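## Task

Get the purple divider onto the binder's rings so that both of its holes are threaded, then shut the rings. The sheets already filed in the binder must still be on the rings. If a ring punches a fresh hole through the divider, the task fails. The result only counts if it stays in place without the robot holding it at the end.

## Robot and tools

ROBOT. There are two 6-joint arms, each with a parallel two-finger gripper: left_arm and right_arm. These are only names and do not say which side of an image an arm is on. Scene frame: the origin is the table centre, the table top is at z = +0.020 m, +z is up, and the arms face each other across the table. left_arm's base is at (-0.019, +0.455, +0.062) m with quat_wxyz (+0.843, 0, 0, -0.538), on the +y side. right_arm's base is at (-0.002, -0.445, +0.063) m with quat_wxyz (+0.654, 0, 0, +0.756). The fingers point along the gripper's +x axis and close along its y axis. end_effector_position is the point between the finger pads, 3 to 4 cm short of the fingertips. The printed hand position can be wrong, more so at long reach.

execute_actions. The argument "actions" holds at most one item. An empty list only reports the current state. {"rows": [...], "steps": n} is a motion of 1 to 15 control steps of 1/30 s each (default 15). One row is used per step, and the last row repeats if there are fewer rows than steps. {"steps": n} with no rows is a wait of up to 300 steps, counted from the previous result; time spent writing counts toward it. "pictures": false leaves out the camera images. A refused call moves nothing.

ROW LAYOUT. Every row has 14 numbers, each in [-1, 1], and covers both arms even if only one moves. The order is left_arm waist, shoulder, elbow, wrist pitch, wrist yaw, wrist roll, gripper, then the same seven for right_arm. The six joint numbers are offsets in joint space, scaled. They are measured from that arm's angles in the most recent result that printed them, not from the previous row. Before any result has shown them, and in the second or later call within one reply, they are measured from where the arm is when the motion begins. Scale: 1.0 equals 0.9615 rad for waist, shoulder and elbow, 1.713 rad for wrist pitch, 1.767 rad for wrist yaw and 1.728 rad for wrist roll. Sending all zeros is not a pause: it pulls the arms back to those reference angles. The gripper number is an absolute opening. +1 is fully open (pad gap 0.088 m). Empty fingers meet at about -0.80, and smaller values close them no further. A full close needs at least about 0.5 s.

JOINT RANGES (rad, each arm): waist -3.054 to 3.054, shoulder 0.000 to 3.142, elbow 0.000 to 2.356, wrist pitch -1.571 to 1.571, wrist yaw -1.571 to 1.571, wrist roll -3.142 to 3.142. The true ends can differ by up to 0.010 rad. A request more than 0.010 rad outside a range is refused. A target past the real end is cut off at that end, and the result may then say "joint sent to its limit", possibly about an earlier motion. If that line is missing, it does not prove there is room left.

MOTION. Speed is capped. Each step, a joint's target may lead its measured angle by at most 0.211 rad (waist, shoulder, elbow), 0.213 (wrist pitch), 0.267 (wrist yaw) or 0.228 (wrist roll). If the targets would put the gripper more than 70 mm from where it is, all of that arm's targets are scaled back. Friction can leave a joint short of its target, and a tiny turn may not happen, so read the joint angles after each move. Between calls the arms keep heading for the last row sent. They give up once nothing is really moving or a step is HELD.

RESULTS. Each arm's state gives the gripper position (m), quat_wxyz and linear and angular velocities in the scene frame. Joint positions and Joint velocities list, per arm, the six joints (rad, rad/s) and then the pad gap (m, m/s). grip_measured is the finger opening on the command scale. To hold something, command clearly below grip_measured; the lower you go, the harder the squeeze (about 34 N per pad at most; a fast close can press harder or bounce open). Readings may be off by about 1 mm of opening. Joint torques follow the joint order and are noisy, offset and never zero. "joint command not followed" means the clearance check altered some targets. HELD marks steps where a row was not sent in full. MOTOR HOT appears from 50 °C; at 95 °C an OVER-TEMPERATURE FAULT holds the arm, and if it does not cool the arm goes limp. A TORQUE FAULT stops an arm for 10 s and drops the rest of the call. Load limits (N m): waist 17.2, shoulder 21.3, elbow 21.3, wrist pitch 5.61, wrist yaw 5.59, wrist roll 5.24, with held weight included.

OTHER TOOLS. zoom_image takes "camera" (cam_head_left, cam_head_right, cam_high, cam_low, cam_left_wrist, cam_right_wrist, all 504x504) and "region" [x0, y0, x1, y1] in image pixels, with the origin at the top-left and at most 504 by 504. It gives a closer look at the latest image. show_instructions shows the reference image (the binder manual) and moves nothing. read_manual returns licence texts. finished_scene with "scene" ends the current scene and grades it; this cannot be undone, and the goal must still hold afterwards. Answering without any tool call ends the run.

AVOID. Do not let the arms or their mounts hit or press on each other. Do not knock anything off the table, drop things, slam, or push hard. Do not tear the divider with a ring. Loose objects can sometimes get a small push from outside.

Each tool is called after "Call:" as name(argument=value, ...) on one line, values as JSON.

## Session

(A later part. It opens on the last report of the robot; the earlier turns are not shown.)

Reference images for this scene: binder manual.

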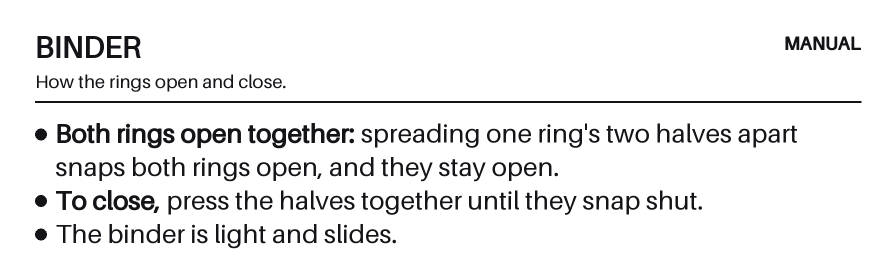

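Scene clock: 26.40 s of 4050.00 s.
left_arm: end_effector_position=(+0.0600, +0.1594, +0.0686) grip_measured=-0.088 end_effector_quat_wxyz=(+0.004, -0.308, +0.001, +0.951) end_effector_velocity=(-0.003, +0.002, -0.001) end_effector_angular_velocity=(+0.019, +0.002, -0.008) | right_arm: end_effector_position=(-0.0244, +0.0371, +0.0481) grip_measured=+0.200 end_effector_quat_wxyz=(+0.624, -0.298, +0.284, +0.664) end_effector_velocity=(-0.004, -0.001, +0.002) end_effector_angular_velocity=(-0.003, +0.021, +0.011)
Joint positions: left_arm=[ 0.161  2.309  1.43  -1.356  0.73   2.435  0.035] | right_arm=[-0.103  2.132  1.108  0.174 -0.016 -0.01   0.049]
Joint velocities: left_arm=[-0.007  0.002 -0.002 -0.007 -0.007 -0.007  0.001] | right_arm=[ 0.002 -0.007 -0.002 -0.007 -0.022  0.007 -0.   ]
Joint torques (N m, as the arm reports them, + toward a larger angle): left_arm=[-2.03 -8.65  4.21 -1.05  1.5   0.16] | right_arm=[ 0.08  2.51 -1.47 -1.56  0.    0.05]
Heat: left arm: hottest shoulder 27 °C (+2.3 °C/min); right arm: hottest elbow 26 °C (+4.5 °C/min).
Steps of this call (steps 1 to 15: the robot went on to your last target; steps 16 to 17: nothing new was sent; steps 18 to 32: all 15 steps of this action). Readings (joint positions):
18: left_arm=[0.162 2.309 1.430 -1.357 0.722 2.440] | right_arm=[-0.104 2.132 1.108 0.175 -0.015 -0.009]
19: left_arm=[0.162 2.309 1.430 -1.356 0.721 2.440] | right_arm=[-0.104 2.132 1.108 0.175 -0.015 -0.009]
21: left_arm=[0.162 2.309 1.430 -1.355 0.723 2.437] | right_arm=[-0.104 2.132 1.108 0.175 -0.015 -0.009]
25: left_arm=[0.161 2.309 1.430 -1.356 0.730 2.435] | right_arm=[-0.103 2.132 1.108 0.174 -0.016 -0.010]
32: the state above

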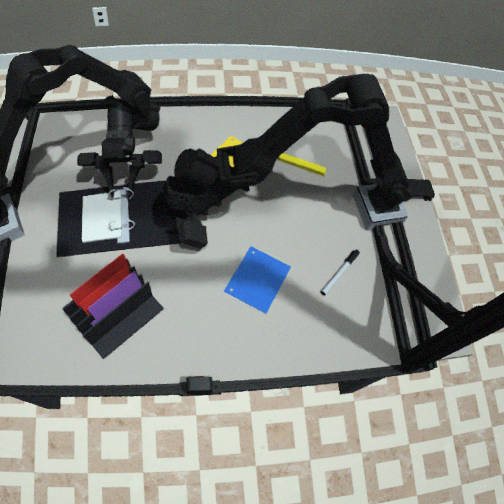

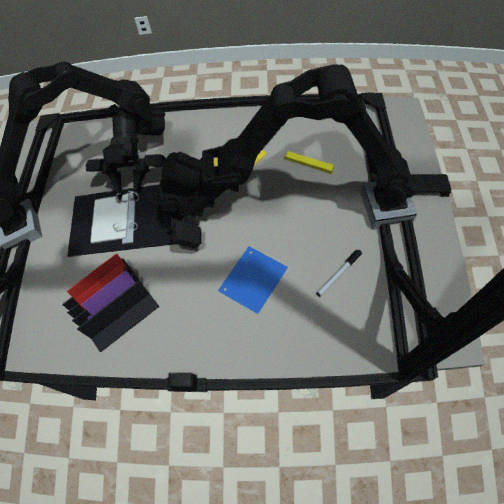

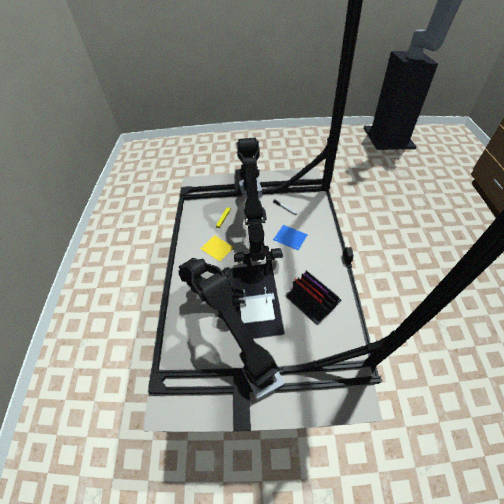

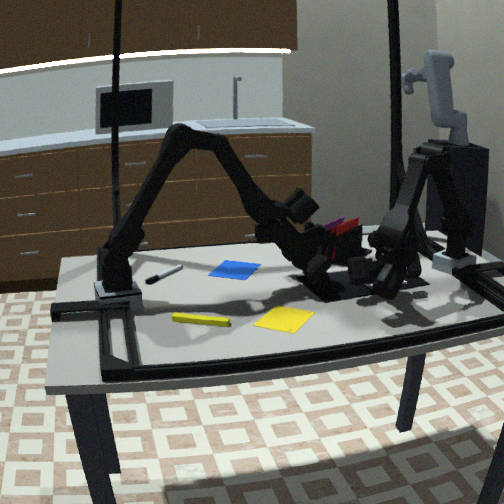

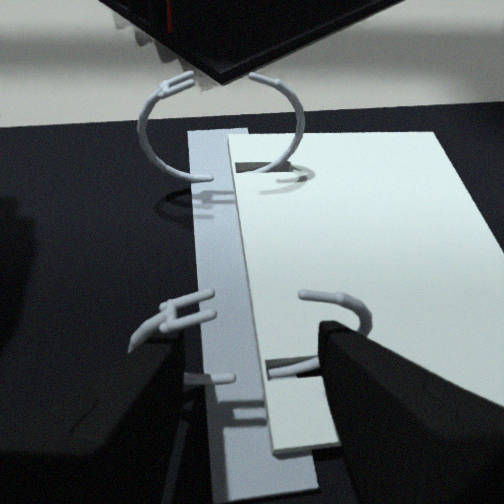

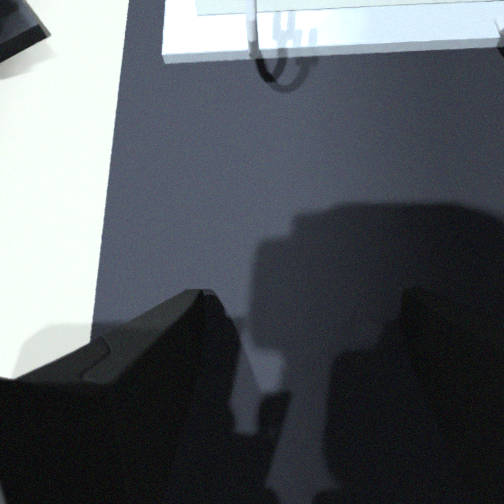

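Call:
execute_actions(actions=[{"rows":[[0.09,0,0,0,0,0,-0.5,0,0.05,-0.03,-0.01,0,0,0.2]],"steps":10}], pictures=false)

Call:
execute_actions(actions=[{"rows":[[0,-0.38,0.27,0.033,0,-0.34,0,0,-0.2,0,0.2,0,0,1],[0,-0.38,0.27,0.033,0,-0.34,0,0,-0.2,0,0.2,0,0,1],[0,-0.38,0.27,0.033,0,-0.34,0,0,-0.2,0,0.2,0,0,1],[0,-0.38,0.27,0.033,0,-0.34,0,0,-0.2,0,0.2,0,0,1],[0,-0.38,0.27,0.033,0,-0.34,0,0,-0.2,0,0.2,0,0,1],[-0.4,-0.38,0.27,0.033,-0.415,-0.34,0,-0.06,-0.35,-0.55,0.45,0,0,1]]}], pictures=false)

Call:
execute_actions(actions=[{"steps":25}], pictures=false)

Call:
execute_actions(actions=[{"rows":[[-1,0,0,0,0,0,0,0,0,0,0,0,0,1]]}], pictures=false)

Call:
execute_actions(actions=[{"steps":25}])

Scene clock: 31.50 s of 4050.00 s.
left_arm: end_effector_position=(+0.0835, +0.1660, +0.0693) grip_measured=-0.470 end_effector_quat_wxyz=(-0.038, -0.306, -0.011, +0.951) end_effector_velocity=(+0.002, +0.005, -0.001) end_effector_angular_velocity=(+0.034, -0.007, +0.007) | right_arm: end_effector_position=(-0.0245, +0.0388, +0.0516) grip_measured=+0.200 end_effector_quat_wxyz=(+0.626, -0.295, +0.281, +0.666) end_effector_velocity=(+0.002, +0.001, +0.004) end_effector_angular_velocity=(+0.013, -0.010, -0.002)
Joint positions: left_arm=[ 0.243  2.309  1.43  -1.357  0.737  2.436  0.016] | right_arm=[-0.103  2.126  1.108  0.18  -0.016 -0.01   0.049]
Joint velocities: left_arm=[ 0.007 -0.002 -0.002 -0.007 -0.022 -0.022 -0.012] | right_arm=[-0.002 -0.007 -0.002  0.007  0.007 -0.007 -0.   ]
Joint torques (N m, as the arm reports them, + toward a larger angle): left_arm=[ 0.08 -8.66  4.23 -0.81  0.19 -0.01] | right_arm=[ 0.05 -2.45  1.17 -0.26 -0.04  0.  ]
Heat: left arm: hottest shoulder 29 °C (+5.7 °C/min); right arm: hottest elbow 26 °C (+3.8 °C/min).
Steps of this call (steps 1 to 15: the robot went on to your last target; steps 16 to 90: nothing new was sent; then 1.77 s passed at rest; steps 91 to 100: all 10 steps of this action). Readings (joint positions):
91: left_arm=[0.164 2.309 1.430 -1.357 0.737 2.435] | right_arm=[-0.103 2.131 1.108 0.175 -0.016 -0.010]
92: left_arm=[0.174 2.309 1.430 -1.357 0.749 2.435] | right_arm=[-0.103 2.130 1.108 0.176 -0.016 -0.010]
94: left_arm=[0.202 2.309 1.430 -1.357 0.749 2.435] | right_arm=[-0.103 2.128 1.108 0.178 -0.016 -0.010]
98: left_arm=[0.240 2.309 1.430 -1.357 0.737 2.436] | right_arm=[-0.103 2.127 1.108 0.179 -0.016 -0.010]
100: the state above

Scene clock: 32.00 s of 4050.00 s.
left_arm: end_effector_position=(+0.0695, +0.0950, +0.1846) grip_measured=-0.009 end_effector_quat_wxyz=(-0.019, -0.623, +0.025, +0.782) end_effector_velocity=(-0.032, +0.003, +0.050) end_effector_angular_velocity=(+0.369, -1.673, -0.244) | right_arm: end_effector_position=(+0.0015, +0.0053, +0.1561) grip_measured=+0.968 end_effector_quat_wxyz=(+0.695, -0.122, +0.119, +0.698) end_effector_velocity=(-0.000, -0.216, -0.165) end_effector_angular_velocity=(+0.081, +0.003, -0.012)
Joint positions: left_arm=[-0.099  1.963  1.68  -1.305  0.234  1.918  0.039] | right_arm=[-0.157  1.814  0.699  0.773 -0.015 -0.009  0.086]
Joint velocities: left_arm=[-0.75  -0.247  0.09  -0.007 -1.692 -0.549  0.003] | right_arm=[-0.002 -0.012 -1.14   1.209  0.007  0.007  0.005]
Joint torques (N m, as the arm reports them, + toward a larger angle): left_arm=[ 3.28 -7.52  6.52  0.44 -0.18 -0.16] | right_arm=[-0.12 -8.61  3.96  2.51 -0.05 -0.01]
Heat: left arm: hottest shoulder 29 °C (+5.6 °C/min); right arm: hottest elbow 26 °C (+3.8 °C/min).
Steps of this call (steps 1 to 15: all 15 steps of this action). Readings (joint positions):
1: left_arm=[0.243 2.300 1.441 -1.357 0.733 2.413] | right_arm=[-0.104 2.111 1.109 0.191 -0.015 -0.009]
2: left_arm=[0.243 2.292 1.458 -1.348 0.730 2.381] | right_arm=[-0.104 2.102 1.106 0.207 -0.013 -0.009]
4: left_arm=[0.243 2.254 1.507 -1.334 0.730 2.323] | right_arm=[-0.105 2.088 1.098 0.260 -0.013 -0.009]
8: left_arm=[0.188 2.129 1.602 -1.315 0.615 2.185] | right_arm=[-0.122 1.955 0.989 0.434 -0.015 -0.009]
15: the state above

Scene clock: 32.83 s of 4050.00 s.
left_arm: end_effector_position=(+0.0875, +0.1008, +0.1847) grip_measured=+0.000 end_effector_quat_wxyz=(+0.005, +0.704, +0.005, -0.710) end_effector_velocity=(+0.002, +0.003, -0.001) end_effector_angular_velocity=(+0.018, -0.017, +0.005) | right_arm: end_effector_position=(+0.0015, -0.0124, +0.1577) grip_measured=+0.982 end_effector_quat_wxyz=(+0.700, -0.096, +0.092, +0.702) end_effector_velocity=(-0.002, +0.000, -0.002) end_effector_angular_velocity=(-0.007, -0.015, +0.025)
Joint positions: left_arm=[-0.139  1.953  1.683 -1.303  0.008  1.851  0.039] | right_arm=[-0.158  1.803  0.589  0.948 -0.015 -0.009  0.087]
Joint velocities: left_arm=[-0.002  0.002 -0.002 -0.007 -0.022 -0.007 -0.   ] | right_arm=[-0.002  0.002  0.002 -0.007 -0.022 -0.022  0.   ]
Joint torques (N m, as the arm reports them, + toward a larger angle): left_arm=[-0.37 -9.38  7.74  0.48 -0.04 -0.11] | right_arm=[-0.31 -8.3   2.79  2.23 -0.06  0.01]
Heat: left arm: hottest shoulder 29 °C (+5.5 °C/min); right arm: hottest elbow 26 °C (+3.7 °C/min).
Steps of this call (steps 1 to 25: the robot went on to your last target). Readings (joint positions):
1: left_arm=[-0.118 1.956 1.682 -1.305 0.181 1.902] | right_arm=[-0.157 1.813 0.665 0.809 -0.015 -0.009]
2: left_arm=[-0.128 1.954 1.682 -1.305 0.139 1.890] | right_arm=[-0.157 1.813 0.639 0.838 -0.015 -0.009]
4: left_arm=[-0.132 1.954 1.682 -1.304 0.082 1.874] | right_arm=[-0.157 1.813 0.612 0.887 -0.015 -0.009]
8: left_arm=[-0.133 1.953 1.682 -1.303 0.032 1.859] | right_arm=[-0.157 1.804 0.600 0.929 -0.015 -0.009]
25: the state above

Scene clock: 33.33 s of 4050.00 s.
left_arm: end_effector_position=(-0.1249, +0.1004, +0.1847) grip_measured=+0.000 end_effector_quat_wxyz=(-0.199, +0.677, -0.198, -0.680) end_effector_velocity=(-0.443, +0.136, +0.001) end_effector_angular_velocity=(+0.009, +0.005, -1.241) | right_arm: end_effector_position=(+0.0015, -0.0125, +0.1575) grip_measured=+0.982 end_effector_quat_wxyz=(+0.700, -0.096, +0.092, +0.702) end_effector_velocity=(+0.000, -0.001, -0.001) end_effector_angular_velocity=(-0.007, -0.023, +0.001)
Joint positions: left_arm=[-0.722  1.953  1.683 -1.303  0.004  1.851  0.039] | right_arm=[-0.158  1.803  0.589  0.948 -0.015 -0.009  0.087]
Joint velocities: left_arm=[-1.248 -0.007 -0.007 -0.007  0.007 -0.007 -0.   ] | right_arm=[ 0.002 -0.002 -0.002 -0.007  0.007 -0.022 -0.   ]
Joint torques (N m, as the arm reports them, + toward a larger angle): left_arm=[-0.29 -8.48  6.85  0.31  0.18  0.  ] | right_arm=[ 0.06 -6.73  3.74  2.04 -0.02  0.03]
Heat: left arm: hottest shoulder 29 °C (+5.4 °C/min); right arm: hottest shoulder 26 °C (+3.6 °C/min).
Steps of this call (steps 1 to 15: all 15 steps of this action). Readings (joint positions):
1: left_arm=[-0.147 1.953 1.683 -1.303 -0.001 1.851] | right_arm=[-0.158 1.803 0.589 0.948 -0.015 -0.009]
2: left_arm=[-0.173 1.953 1.683 -1.303 -0.005 1.851] | right_arm=[-0.158 1.803 0.589 0.948 -0.015 -0.009]
4: left_arm=[-0.254 1.953 1.683 -1.303 -0.001 1.851] | right_arm=[-0.158 1.803 0.589 0.948 -0.015 -0.009]
8: left_arm=[-0.430 1.953 1.683 -1.303 0.004 1.851] | right_arm=[-0.158 1.803 0.589 0.948 -0.015 -0.009]
15: the state above

Scene clock: 34.17 s of 4050.00 s.
left_arm: end_effector_position=(-0.2480, +0.1642, +0.1847) grip_measured=+0.000 end_effector_quat_wxyz=(-0.322, +0.627, -0.320, -0.633) end_effector_velocity=(+0.003, +0.004, -0.001) end_effector_angular_velocity=(+0.017, -0.022, +0.005) | right_arm: end_effector_position=(+0.0015, -0.0125, +0.1575) grip_measured=+0.982 end_effector_quat_wxyz=(+0.700, -0.096, +0.092, +0.702) end_effector_velocity=(-0.000, +0.000, +0.000) end_effector_angular_velocity=(-0.002, -0.005, +0.007)
Joint positions: left_arm=[-1.097  1.953  1.683 -1.303  0.01   1.851  0.039] | right_arm=[-0.158  1.803  0.589  0.948 -0.015 -0.009  0.087]
Joint velocities: left_arm=[-0.002  0.002 -0.002 -0.022 -0.007 -0.007 -0.   ] | right_arm=[-0.002 -0.002  0.002 -0.007 -0.007 -0.007  0.   ]
Joint torques (N m, as the arm reports them, + toward a larger angle): left_arm=[-0.36 -8.49  6.82  0.3   0.01  0.  ] | right_arm=[ 0.03 -6.69  3.82  2.02 -0.02  0.02]
Heat: left arm: hottest shoulder 29 °C (+5.3 °C/min); right arm: hottest shoulder 26 °C (+3.5 °C/min).
Steps of this call (steps 1 to 25: the robot went on to your last target). Readings (joint positions):
1: left_arm=[-0.764 1.953 1.683 -1.303 0.004 1.851] | right_arm=[-0.158 1.803 0.589 0.948 -0.015 -0.009]
2: left_arm=[-0.805 1.953 1.683 -1.303 0.004 1.851] | right_arm=[-0.158 1.803 0.589 0.948 -0.015 -0.009]
4: left_arm=[-0.888 1.953 1.683 -1.303 0.004 1.851] | right_arm=[-0.158 1.803 0.589 0.948 -0.015 -0.009]
8: left_arm=[-1.039 1.953 1.683 -1.303 0.009 1.851] | right_arm=[-0.158 1.803 0.589 0.948 -0.015 -0.009]
25: the state above

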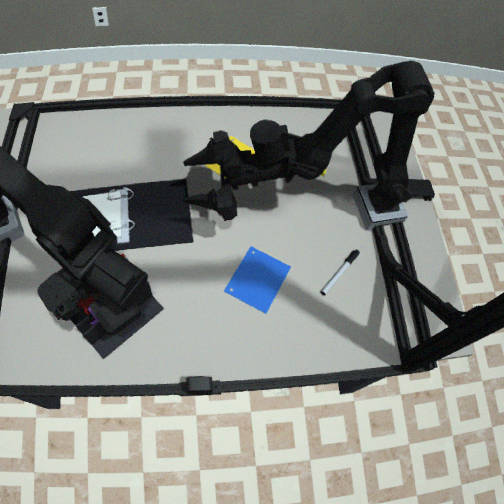

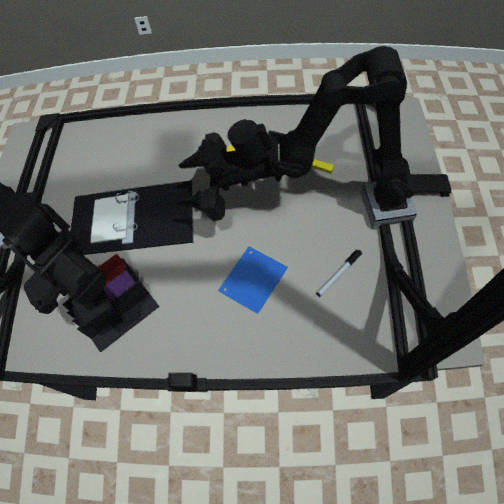

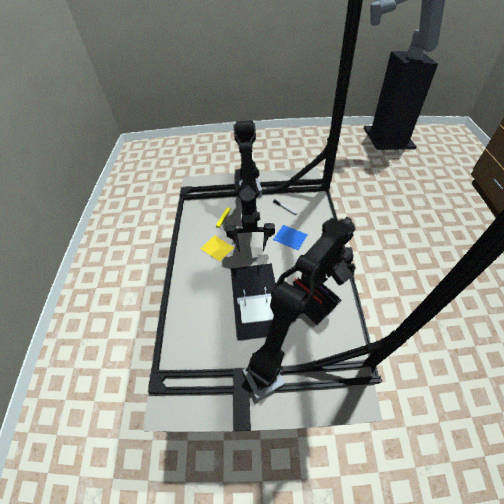

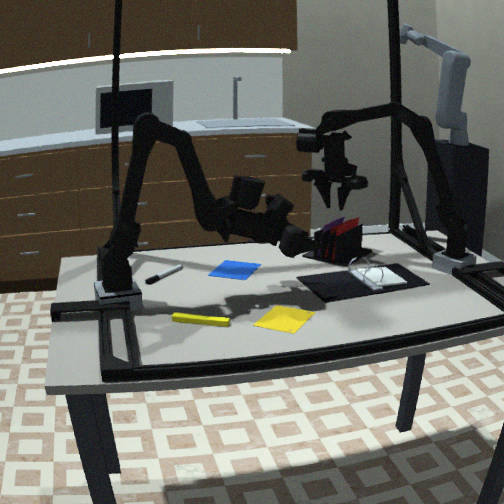

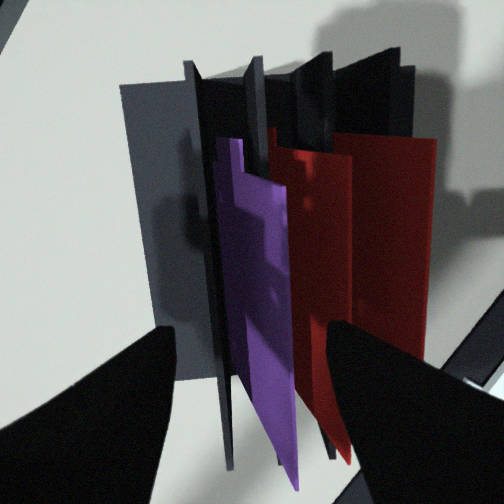

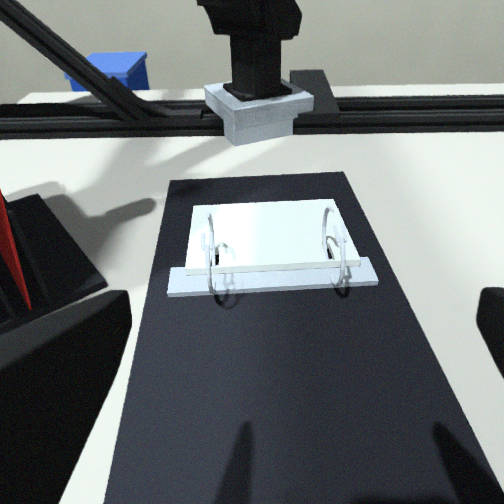

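Call:
execute_actions(actions=[{"rows":[[0.068,-0.035,-0.15,0.065,0,0,-0.45,0,0,0,0,0,0,1]]}], pictures=false)

Call:
execute_actions(actions=[{"steps":8}])

Call:
zoom_image(camera="cam_low", region=[290, 170, 430, 310])

Scene clock: 36.33 s of 4050.00 s.
left_arm: end_effector_position=(-0.2254, +0.1569, +0.1606) grip_measured=-0.441 end_effector_quat_wxyz=(-0.302, +0.636, -0.301, -0.643) end_effector_velocity=(+0.007, +0.003, -0.003) end_effector_angular_velocity=(+0.006, -0.031, +0.010) | right_arm: end_effector_position=(+0.0015, -0.0125, +0.1575) grip_measured=+0.982 end_effector_quat_wxyz=(+0.700, -0.096, +0.092, +0.702) end_effector_velocity=(+0.002, +0.000, -0.002) end_effector_angular_velocity=(-0.007, -0.005, +0.002)
Joint positions: left_arm=[-1.035  1.929  1.555 -1.196  0.011  1.851  0.017] | right_arm=[-0.158  1.803  0.589  0.948 -0.015 -0.009  0.087]
Joint velocities: left_arm=[ 0.002 -0.007 -0.022 -0.007 -0.022 -0.007 -0.003] | right_arm=[-0.007  0.002  0.002 -0.007 -0.007 -0.007  0.   ]
Joint torques (N m, as the arm reports them, + toward a larger angle): left_arm=[ 0.26 -9.33  5.01  0.51  0.05 -0.01] | right_arm=[ 0.03 -6.67  3.88  2.04 -0.03  0.03]
Heat: left arm: hottest shoulder 30 °C (+6.6 °C/min); right arm: hottest shoulder 26 °C (+3.3 °C/min).
Steps of this call (steps 1 to 15: the robot went on to your last target; steps 16 to 50: nothing new was sent; steps 51 to 65: all 15 steps of this action). Readings (joint positions):
51: left_arm=[-1.095 1.950 1.669 -1.286 0.010 1.851] | right_arm=[-0.158 1.803 0.589 0.948 -0.015 -0.009]
52: left_arm=[-1.087 1.941 1.646 -1.260 0.011 1.851] | right_arm=[-0.158 1.803 0.589 0.948 -0.015 -0.009]
54: left_arm=[-1.063 1.934 1.607 -1.237 0.011 1.851] | right_arm=[-0.158 1.803 0.589 0.948 -0.015 -0.009]
58: left_arm=[-1.036 1.934 1.565 -1.209 0.011 1.851] | right_arm=[-0.158 1.803 0.589 0.948 -0.015 -0.009]
65: the state above

Scene clock: 36.60 s of 4050.00 s.
left_arm: end_effector_position=(-0.2252, +0.1569, +0.1600) grip_measured=-0.449 end_effector_quat_wxyz=(-0.302, +0.636, -0.301, -0.644) end_effector_velocity=(+0.003, +0.004, +0.000) end_effector_angular_velocity=(+0.014, -0.019, +0.005) | right_arm: end_effector_position=(+0.0015, -0.0125, +0.1575) grip_measured=+0.982 end_effector_quat_wxyz=(+0.700, -0.096, +0.092, +0.702) end_effector_velocity=(-0.000, -0.001, -0.003) end_effector_angular_velocity=(-0.017, -0.005, +0.007)
Joint positions: left_arm=[-1.034  1.929  1.552 -1.194  0.011  1.851  0.017] | right_arm=[-0.158  1.803  0.589  0.948 -0.015 -0.009  0.087]
Joint velocities: left_arm=[-0.002 -0.002 -0.002 -0.022 -0.007 -0.007 -0.   ] | right_arm=[-0.002 -0.002  0.002 -0.022 -0.007 -0.007 -0.   ]
Joint torques (N m, as the arm reports them, + toward a larger angle): left_arm=[ 0.39 -9.36  5.03  0.52  0.05 -0.01] | right_arm=[-0.01 -6.67  3.78  2.02 -0.03  0.01]
Heat: left arm: hottest shoulder 30 °C (+6.6 °C/min); right arm: hottest shoulder 26 °C (+3.3 °C/min).
Steps of this call (steps 1 to 8: the robot went on to your last target). Readings (joint positions):
1: left_arm=[-1.035 1.929 1.554 -1.196 0.011 1.851] | right_arm=[-0.158 1.803 0.589 0.948 -0.015 -0.009]
2: left_arm=[-1.035 1.929 1.554 -1.195 0.011 1.851] | right_arm=[-0.158 1.803 0.589 0.948 -0.015 -0.009]
4: left_arm=[-1.035 1.929 1.553 -1.194 0.011 1.851] | right_arm=[-0.158 1.803 0.589 0.948 -0.015 -0.009]
8: the state above

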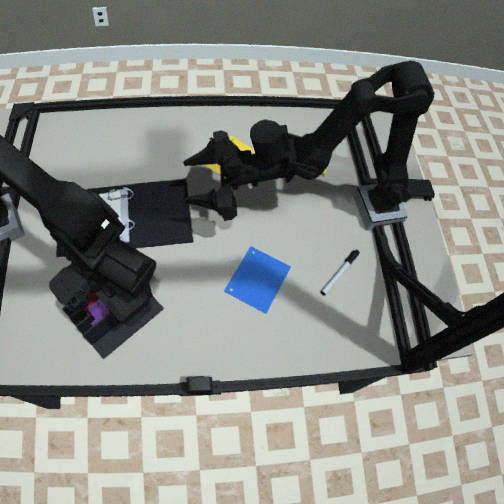

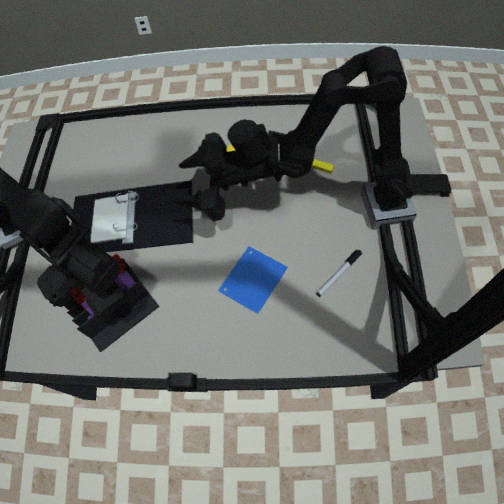

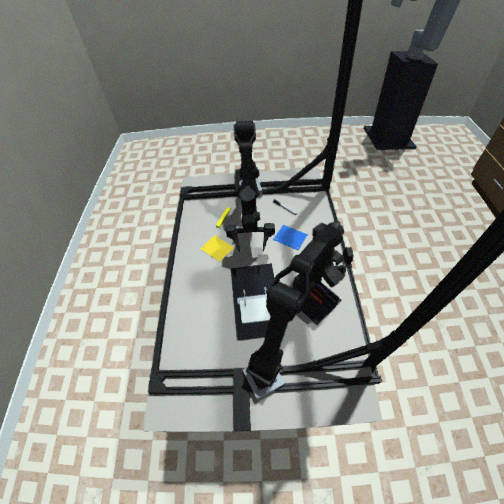

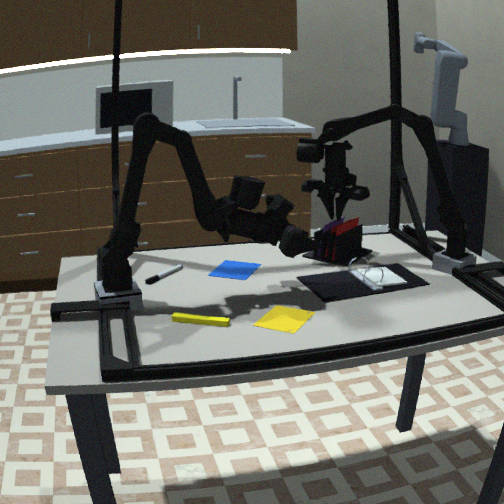

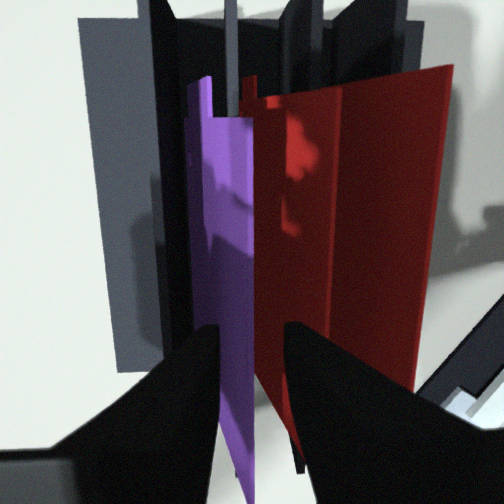

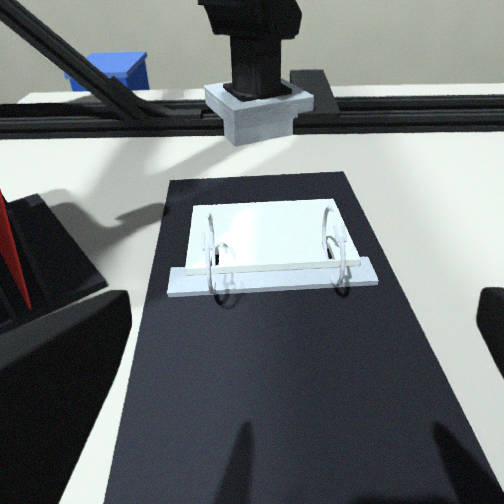

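Region (290, 170, 430, 310) of cam_low's 504x504 image, scaled by 3.600, with more detail than that image has.

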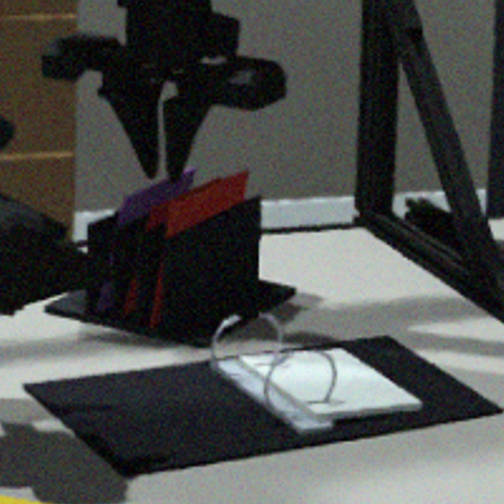

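Call:
execute_actions(actions=[{"rows":[[0,0.035,-0.088,0.054,0,0,-0.45,0,0,0,0,0,0,1]]}], pictures=false)

Call:
execute_actions(actions=[{"rows":[[0,0,0,0.02,0,0,-0.5,0,0,0,0,0,0,1],[0,0,0,0.02,0,0,-0.55,0,0,0,0,0,0,1],[0,0,0,0.02,0,0,-0.6,0,0,0,0,0,0,1],[0,0,0,0.02,0,0,-0.65,0,0,0,0,0,0,1],[0,0,0,0.02,0,0,-0.7,0,0,0,0,0,0,1],[0,0,0,0.02,0,0,-0.75,0,0,0,0,0,0,1],[0,0,0,0.02,0,0,-1,0,0,0,0,0,0,1]]}])

Call:
execute_actions(actions=[{"rows":[[0,-0.01,0.04,-0.023,0,0,-1,0,0,0,0,0,0,1],[0,-0.02,0.08,-0.048,0,0,-1,0,0,0,0,0,0,1],[0,-0.025,0.12,-0.072,0,0,-1,0,0,0,0,0,0,1],[0,-0.03,0.16,-0.096,0,0,-1,0,0,0,0,0,0,1],[0,-0.03,0.2,-0.12,0,0,-1,0,0,0,0,0,0,1],[0,-0.03,0.24,-0.143,0,0,-1,0,0,0,0,0,0,1],[0,-0.03,0.28,-0.165,0,0,-1,0,0,0,0,0,0,1],[0,-0.03,0.32,-0.188,0,0,-1,0,0,0,0,0,0,1],[0,-0.03,0.36,-0.21,0,0,-1,0,0,0,0,0,0,1],[0,-0.03,0.41,-0.235,0,0,-1,0,0,0,0,0,0,1]]}])

Scene clock: 43.20 s of 4050.00 s.
left_arm: end_effector_position=(-0.2256, +0.1564, +0.1367) grip_measured=-0.450 end_effector_quat_wxyz=(-0.302, +0.636, -0.301, -0.644) end_effector_velocity=(+0.003, +0.000, -0.004) end_effector_angular_velocity=(-0.006, -0.022, +0.005) | right_arm: end_effector_position=(+0.0015, -0.0125, +0.1574) grip_measured=+0.982 end_effector_quat_wxyz=(+0.700, -0.096, +0.092, +0.702) end_effector_velocity=(-0.004, -0.000, -0.000) end_effector_angular_velocity=(+0.003, -0.001, +0.026)
Joint positions: left_arm=[-1.034  1.947  1.482 -1.105  0.011  1.851  0.017] | right_arm=[-0.158  1.803  0.589  0.948 -0.015 -0.009  0.087]
Joint velocities: left_arm=[-0.002  0.002 -0.012  0.007 -0.022 -0.007 -0.   ] | right_arm=[ 0.002  0.002 -0.002  0.007 -0.022 -0.007 -0.   ]
Joint torques (N m, as the arm reports them, + toward a larger angle): left_arm=[-0.03 -6.65  4.98  0.49  0.07  0.  ] | right_arm=[ 0.02 -6.71  3.78  2.02 -0.03  0.01]
Heat: left arm: hottest shoulder 32 °C (+8.3 °C/min); right arm: hottest shoulder 26 °C (+2.8 °C/min).
Steps of this call (steps 1 to 15: the robot went on to your last target; steps 16 to 90: nothing new was sent; then 3.10 s passed at rest; steps 91 to 105: all 15 steps of this action). Readings (joint positions):
91: left_arm=[-1.034 1.929 1.544 -1.181 0.011 1.851] | right_arm=[-0.158 1.803 0.589 0.948 -0.015 -0.009]
92: left_arm=[-1.034 1.929 1.532 -1.159 0.011 1.851] | right_arm=[-0.158 1.803 0.589 0.948 -0.015 -0.009]
94: left_arm=[-1.034 1.932 1.511 -1.136 0.011 1.851] | right_arm=[-0.158 1.803 0.589 0.948 -0.015 -0.009]
98: left_arm=[-1.034 1.945 1.486 -1.115 0.011 1.851] | right_arm=[-0.158 1.803 0.589 0.948 -0.015 -0.009]
105: the state above

Scene clock: 43.70 s of 4050.00 s.
left_arm: end_effector_position=(-0.2299, +0.1504, +0.1374) grip_measured=-0.762 end_effector_quat_wxyz=(-0.290, +0.633, -0.313, -0.646) end_effector_velocity=(+0.003, +0.004, +0.000) end_effector_angular_velocity=(+0.014, -0.019, -0.010) | right_arm: end_effector_position=(+0.0015, -0.0125, +0.1574) grip_measured=+0.982 end_effector_quat_wxyz=(+0.700, -0.096, +0.092, +0.702) end_effector_velocity=(+0.002, -0.001, +0.001) end_effector_angular_velocity=(-0.002, +0.009, -0.002)
Joint positions: left_arm=[-1.034  1.946  1.483 -1.073  0.012  1.851  0.002] | right_arm=[-0.158  1.803  0.589  0.948 -0.015 -0.009  0.087]
Joint velocities: left_arm=[-0.002 -0.002 -0.002 -0.022 -0.007  0.007 -0.   ] | right_arm=[-0.007 -0.007 -0.002 -0.007 -0.007  0.007 -0.   ]
Joint torques (N m, as the arm reports them, + toward a larger angle): left_arm=[-0.02 -8.24  6.64  0.46  0.03 -0.01] | right_arm=[ 0.05 -6.73  3.86  2.03 -0.02  0.02]
Heat: left arm: hottest shoulder 32 °C (+8.2 °C/min); right arm: hottest shoulder 26 °C (+2.7 °C/min).
Steps of this call (steps 1 to 15: all 15 steps of this action). Readings (joint positions):
1: left_arm=[-1.034 1.947 1.482 -1.102 0.011 1.851] | right_arm=[-0.158 1.803 0.589 0.948 -0.015 -0.009]
2: left_arm=[-1.034 1.947 1.482 -1.095 0.011 1.851] | right_arm=[-0.158 1.803 0.589 0.948 -0.015 -0.009]
4: left_arm=[-1.034 1.947 1.482 -1.084 0.011 1.851] | right_arm=[-0.158 1.803 0.589 0.948 -0.015 -0.009]
8: left_arm=[-1.034 1.947 1.482 -1.074 0.012 1.851] | right_arm=[-0.158 1.803 0.589 0.948 -0.015 -0.009]
15: the state above

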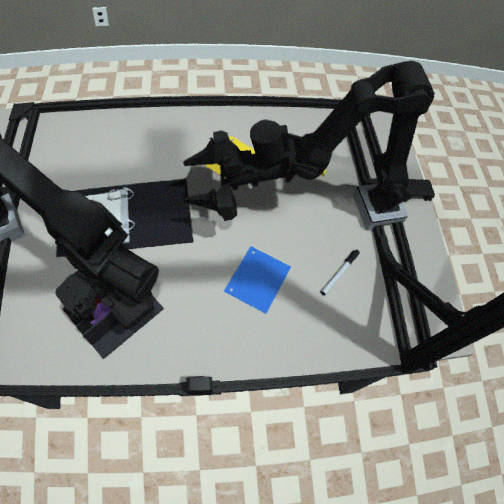

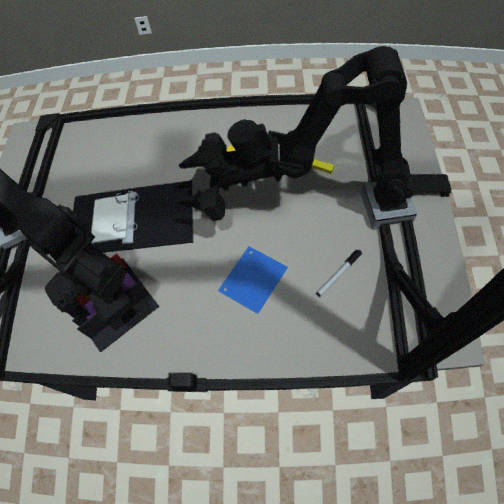

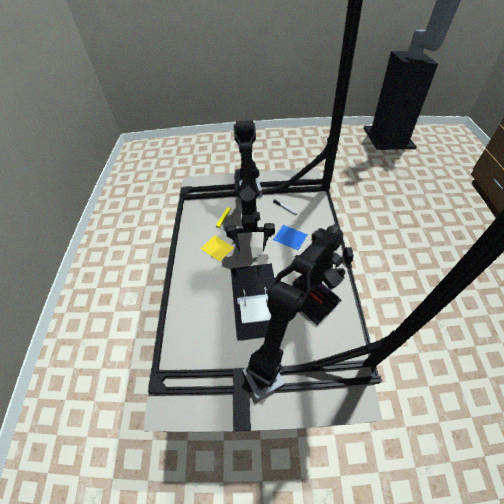

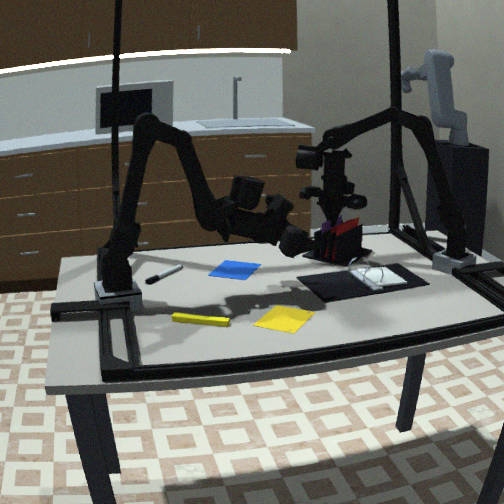

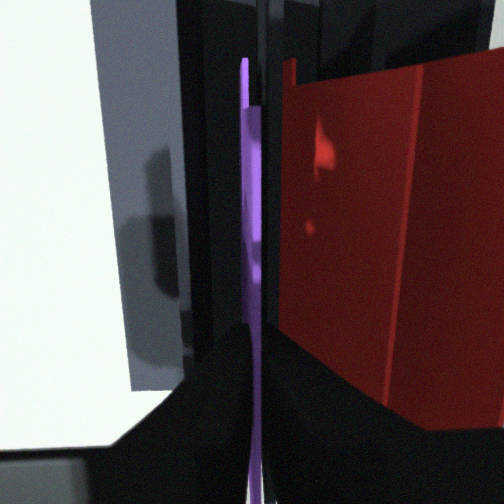

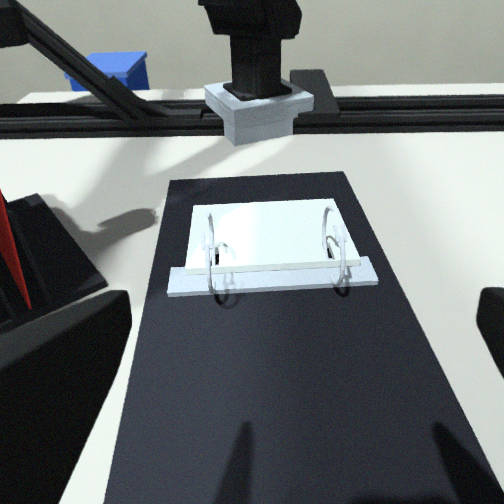

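Scene clock: 44.20 s of 4050.00 s.
left_arm: end_effector_position=(-0.2302, +0.1501, +0.2384) grip_measured=-0.762 end_effector_quat_wxyz=(-0.281, +0.632, -0.322, -0.647) end_effector_velocity=(+0.008, +0.016, +0.087) end_effector_angular_velocity=(-0.029, +0.030, +0.019) | right_arm: end_effector_position=(+0.0015, -0.0125, +0.1574) grip_measured=+0.982 end_effector_quat_wxyz=(+0.700, -0.096, +0.092, +0.702) end_effector_velocity=(-0.000, -0.001, +0.001) end_effector_angular_velocity=(-0.002, -0.005, +0.007)
Joint positions: left_arm=[-1.034  1.915  1.843 -1.439  0.012  1.851  0.002] | right_arm=[-0.158  1.803  0.589  0.948 -0.015 -0.009  0.087]
Joint velocities: left_arm=[-0.002 -0.051  0.276 -0.286  0.007 -0.022 -0.   ] | right_arm=[-0.002 -0.007 -0.002 -0.007 -0.007 -0.007  0.   ]
Joint torques (N m, as the arm reports them, + toward a larger angle): left_arm=[ 0.01 -7.69  7.09  0.23  0.06 -0.03] | right_arm=[-0.04 -6.7   3.7   2.03 -0.03  0.02]
Heat: left arm: hottest shoulder 32 °C (+8.1 °C/min); right arm: hottest shoulder 26 °C (+2.7 °C/min).
Steps of this call (steps 1 to 15: all 15 steps of this action). Readings (joint positions):
1: left_arm=[-1.034 1.946 1.486 -1.076 0.012 1.851] | right_arm=[-0.158 1.803 0.589 0.948 -0.015 -0.009]
2: left_arm=[-1.034 1.946 1.495 -1.091 0.012 1.851] | right_arm=[-0.158 1.803 0.589 0.948 -0.015 -0.009]
4: left_arm=[-1.034 1.945 1.531 -1.141 0.012 1.851] | right_arm=[-0.158 1.803 0.589 0.948 -0.015 -0.009]
8: left_arm=[-1.034 1.938 1.661 -1.269 0.012 1.851] | right_arm=[-0.158 1.803 0.589 0.948 -0.015 -0.009]
15: the state above

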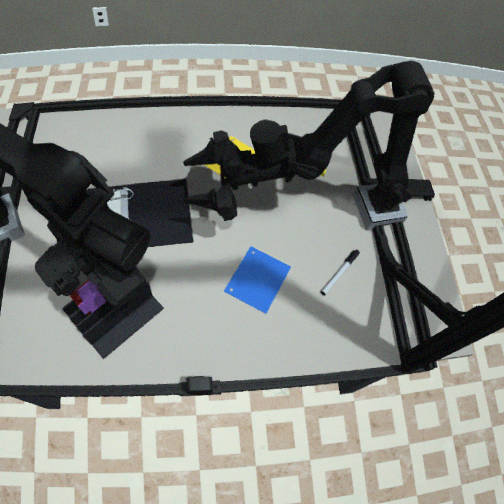

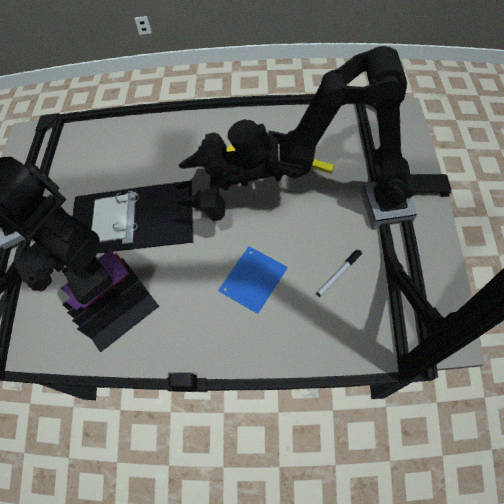

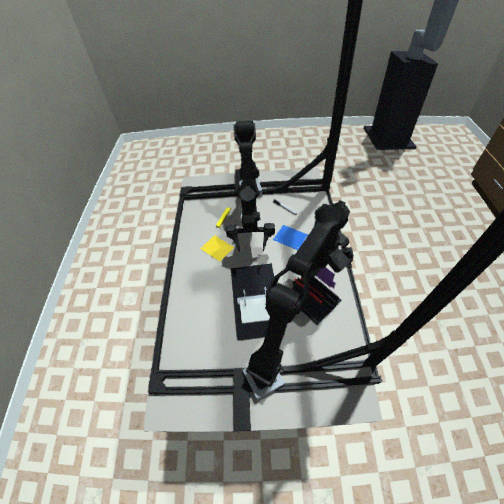

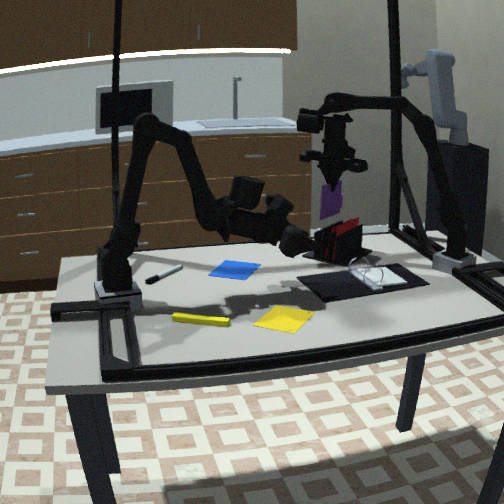

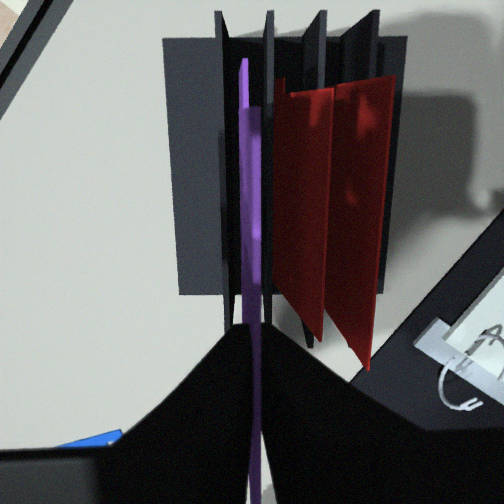

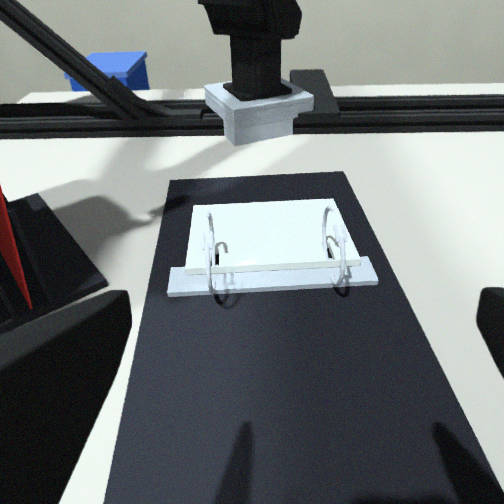

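Call:
execute_actions(actions=[])

Scene clock: 50.33 s of 4050.00 s.
left_arm: end_effector_position=(-0.2285, +0.1525, +0.2450) grip_measured=-0.762 end_effector_quat_wxyz=(-0.284, +0.632, -0.319, -0.647) end_effector_velocity=(+0.004, +0.005, +0.000) end_effector_angular_velocity=(+0.014, -0.018, +0.005) | right_arm: end_effector_position=(+0.0015, -0.0125, +0.1574) grip_measured=+0.982 end_effector_quat_wxyz=(+0.700, -0.096, +0.092, +0.702) end_effector_velocity=(-0.000, -0.001, -0.001) end_effector_angular_velocity=(-0.007, -0.005, +0.007)
Joint positions: left_arm=[-1.034  1.914  1.869 -1.472  0.012  1.851  0.002] | right_arm=[-0.158  1.803  0.589  0.948 -0.015 -0.009  0.087]
Joint velocities: left_arm=[-0.002 -0.007 -0.007 -0.022 -0.007 -0.007 -0.   ] | right_arm=[-0.002 -0.002 -0.002 -0.007 -0.007 -0.007 -0.   ]
Joint torques (N m, as the arm reports them, + toward a larger angle): left_arm=[-0.04 -7.93  7.87  0.24  0.07 -0.01] | right_arm=[-0.01 -6.74  3.76  2.04 -0.03  0.01]
Heat: left arm: hottest shoulder 33 °C (+8.3 °C/min); right arm: hottest shoulder 27 °C (+3.6 °C/min).
Steps of this call (steps 1 to 30: the robot went on to your last target; steps 31 to 184: nothing new was sent). Readings (joint positions):
1: left_arm=[-1.034 1.914 1.851 -1.447 0.012 1.851] | right_arm=[-0.158 1.803 0.589 0.948 -0.015 -0.009]
2: left_arm=[-1.034 1.914 1.856 -1.453 0.012 1.851] | right_arm=[-0.158 1.803 0.589 0.948 -0.015 -0.009]
4: left_arm=[-1.034 1.914 1.859 -1.461 0.012 1.851] | right_arm=[-0.158 1.803 0.589 0.948 -0.015 -0.009]
8: left_arm=[-1.034 1.914 1.865 -1.468 0.012 1.851] | right_arm=[-0.158 1.803 0.589 0.948 -0.015 -0.009]
184: the state above
All arms were judged still, so your last target was given up. Only a new action makes them travel on or press farther. Fingers that are still opening or closing keep moving.

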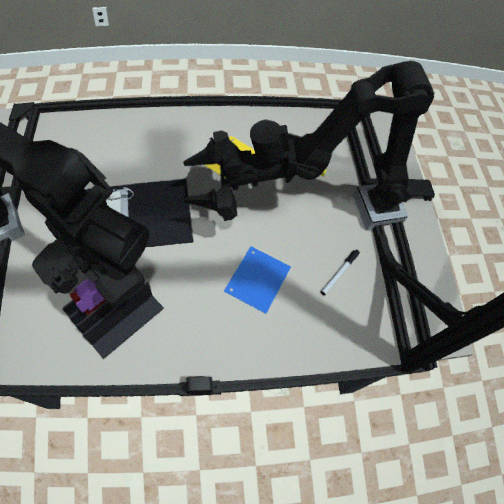

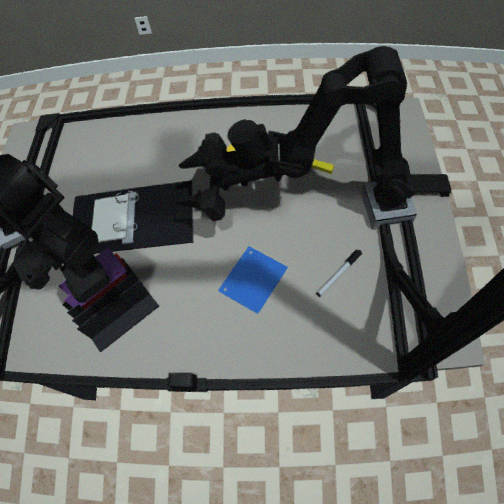

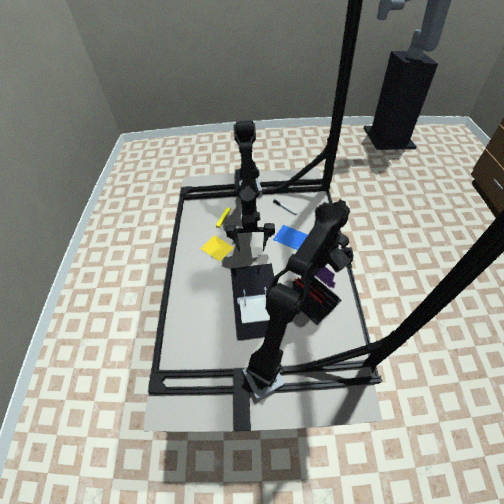

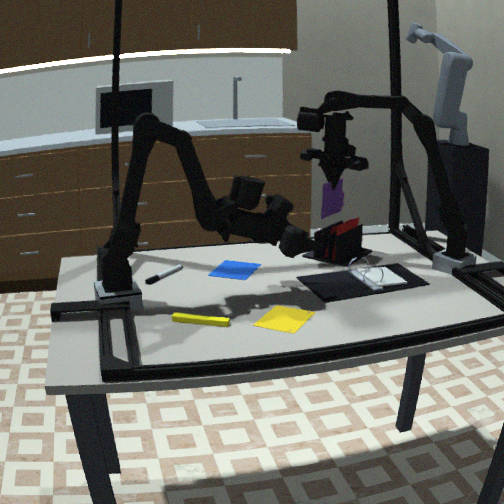

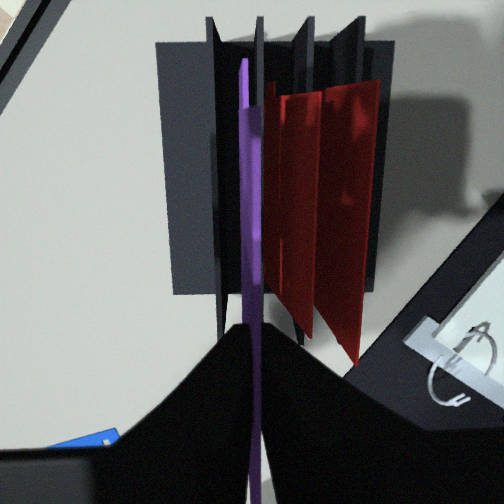

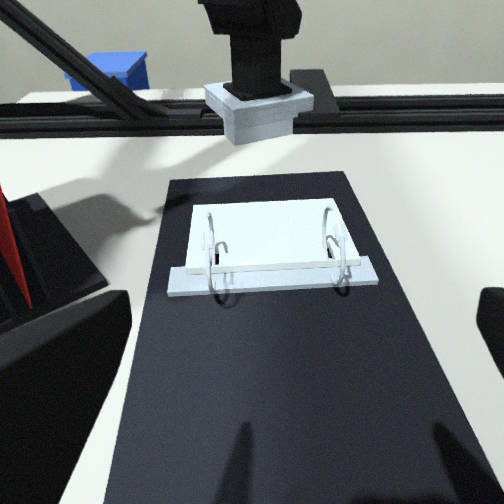

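Call:
execute_actions(actions=[{"rows":[[0,-0.2,-0.1,0,0,0,-1,0,0,0,0,0,0,1]]}], pictures=false)

Call:
execute_actions(actions=[{"rows":[[0.69,-0.2,-0.3,0.1,0,-0.16,-1,0,0,0,0,0,0,1]]}], pictures=false)

Call:
execute_actions(actions=[{"steps":20}], pictures=false)

Scene clock: 52.67 s of 4050.00 s.
left_arm: end_effector_position=(-0.2103, +0.1792, +0.2860) grip_measured=-0.762 end_effector_quat_wxyz=(-0.246, +0.624, -0.356, -0.651) end_effector_velocity=(+0.003, +0.004, -0.006) end_effector_angular_velocity=(+0.019, -0.020, +0.006) | right_arm: end_effector_position=(+0.0015, -0.0125, +0.1574) grip_measured=+0.982 end_effector_quat_wxyz=(+0.700, -0.096, +0.092, +0.702) end_effector_velocity=(+0.004, -0.003, -0.004) end_effector_angular_velocity=(-0.022, -0.009, -0.012)
Joint positions: left_arm=[-1.034  1.724  1.786 -1.474  0.012  1.851  0.002] | right_arm=[-0.158  1.803  0.589  0.948 -0.015 -0.009  0.087]
Joint velocities: left_arm=[-0.002 -0.002 -0.022 -0.007 -0.007 -0.007  0.   ] | right_arm=[-0.007 -0.007 -0.007 -0.022  0.007 -0.007 -0.   ]
Joint torques (N m, as the arm reports them, + toward a larger angle): left_arm=[-0.02 -6.86  5.55  0.74  0.08 -0.01] | right_arm=[-0.08 -6.72  3.86  2.03 -0.04  0.  ]
Heat: left arm: hottest shoulder 33 °C (+8.0 °C/min); right arm: hottest shoulder 27 °C (+3.4 °C/min).
Steps of this call (steps 1 to 55: nothing new was sent; steps 56 to 70: all 15 steps of this action). Readings (joint positions):
56: left_arm=[-1.034 1.897 1.859 -1.465 0.012 1.851] | right_arm=[-0.158 1.803 0.589 0.948 -0.015 -0.009]
57: left_arm=[-1.034 1.874 1.838 -1.466 0.012 1.851] | right_arm=[-0.158 1.803 0.589 0.948 -0.015 -0.009]
59: left_arm=[-1.034 1.820 1.810 -1.477 0.012 1.851] | right_arm=[-0.158 1.803 0.589 0.948 -0.015 -0.009]
63: left_arm=[-1.034 1.737 1.806 -1.475 0.012 1.851] | right_arm=[-0.158 1.803 0.589 0.948 -0.015 -0.009]
70: the state above

Scene clock: 53.17 s of 4050.00 s.
left_arm: end_effector_position=(-0.0166, +0.1444, +0.2694) grip_measured=-0.762 end_effector_quat_wxyz=(+0.082, +0.700, -0.082, -0.705) end_effector_velocity=(+0.157, +0.014, +0.001) end_effector_angular_velocity=(-0.012, +0.019, +0.559) | right_arm: end_effector_position=(+0.0015, -0.0125, +0.1574) grip_measured=+0.982 end_effector_quat_wxyz=(+0.700, -0.096, +0.092, +0.702) end_effector_velocity=(+0.002, +0.000, +0.002) end_effector_angular_velocity=(+0.002, -0.009, -0.008)
Joint positions: left_arm=[-0.421  1.547  1.516 -1.308  0.01   1.583  0.002] | right_arm=[-0.158  1.803  0.589  0.948 -0.015 -0.009  0.087]
Joint velocities: left_arm=[ 0.51  -0.056 -0.051  0.007  0.007 -0.051 -0.   ] | right_arm=[-0.002 -0.007  0.002 -0.007  0.007 -0.007 -0.   ]
Joint torques (N m, as the arm reports them, + toward a larger angle): left_arm=[-1.01 -6.94  5.91  0.94  0.15 -0.06] | right_arm=[ 0.04 -6.69  3.83  2.03 -0.05  0.  ]
Heat: left arm: hottest shoulder 33 °C (+7.9 °C/min); right arm: hottest shoulder 27 °C (+3.4 °C/min).
Steps of this call (steps 1 to 15: all 15 steps of this action). Readings (joint positions):
1: left_arm=[-1.023 1.704 1.758 -1.438 0.022 1.814] | right_arm=[-0.158 1.803 0.589 0.948 -0.015 -0.009]
2: left_arm=[-0.988 1.673 1.712 -1.398 0.026 1.762] | right_arm=[-0.158 1.803 0.589 0.948 -0.015 -0.009]
4: left_arm=[-0.892 1.617 1.632 -1.371 0.017 1.689] | right_arm=[-0.158 1.803 0.589 0.948 -0.015 -0.009]
8: left_arm=[-0.697 1.560 1.553 -1.326 0.015 1.615] | right_arm=[-0.158 1.803 0.589 0.948 -0.015 -0.009]
15: the state above

Scene clock: 53.83 s of 4050.00 s.
left_arm: end_effector_position=(-0.0021, +0.1457, +0.2704) grip_measured=-0.762 end_effector_quat_wxyz=(+0.102, +0.701, -0.066, -0.703) end_effector_velocity=(+0.002, -0.002, +0.002) end_effector_angular_velocity=(-0.012, -0.006, +0.011) | right_arm: end_effector_position=(+0.0015, -0.0125, +0.1574) grip_measured=+0.982 end_effector_quat_wxyz=(+0.700, -0.096, +0.092, +0.702) end_effector_velocity=(-0.002, -0.001, +0.001) end_effector_angular_velocity=(-0.002, -0.001, +0.021)
Joint positions: left_arm=[-0.374  1.54   1.512 -1.305  0.011  1.578  0.002] | right_arm=[-0.158  1.803  0.589  0.948 -0.015 -0.009  0.087]
Joint velocities: left_arm=[ 0.002 -0.002  0.002  0.007 -0.007 -0.007 -0.   ] | right_arm=[-0.002 -0.007 -0.002 -0.007 -0.022 -0.007  0.   ]
Joint torques (N m, as the arm reports them, + toward a larger angle): left_arm=[ 0.17 -6.47  5.41  0.96  0.13 -0.11] | right_arm=[-0.02 -6.72  3.83  2.05 -0.03  0.01]
Heat: left arm: hottest shoulder 33 °C (+7.8 °C/min); right arm: hottest shoulder 27 °C (+3.3 °C/min).
Steps of this call (steps 1 to 20: the robot went on to your last target). Readings (joint positions):
1: left_arm=[-0.407 1.546 1.515 -1.307 0.010 1.582] | right_arm=[-0.158 1.803 0.589 0.948 -0.015 -0.009]
2: left_arm=[-0.399 1.544 1.515 -1.307 0.010 1.581] | right_arm=[-0.158 1.803 0.589 0.948 -0.015 -0.009]
4: left_arm=[-0.389 1.541 1.514 -1.306 0.011 1.579] | right_arm=[-0.158 1.803 0.589 0.948 -0.015 -0.009]
8: left_arm=[-0.380 1.540 1.513 -1.305 0.011 1.578] | right_arm=[-0.158 1.803 0.589 0.948 -0.015 -0.009]
20: the state above


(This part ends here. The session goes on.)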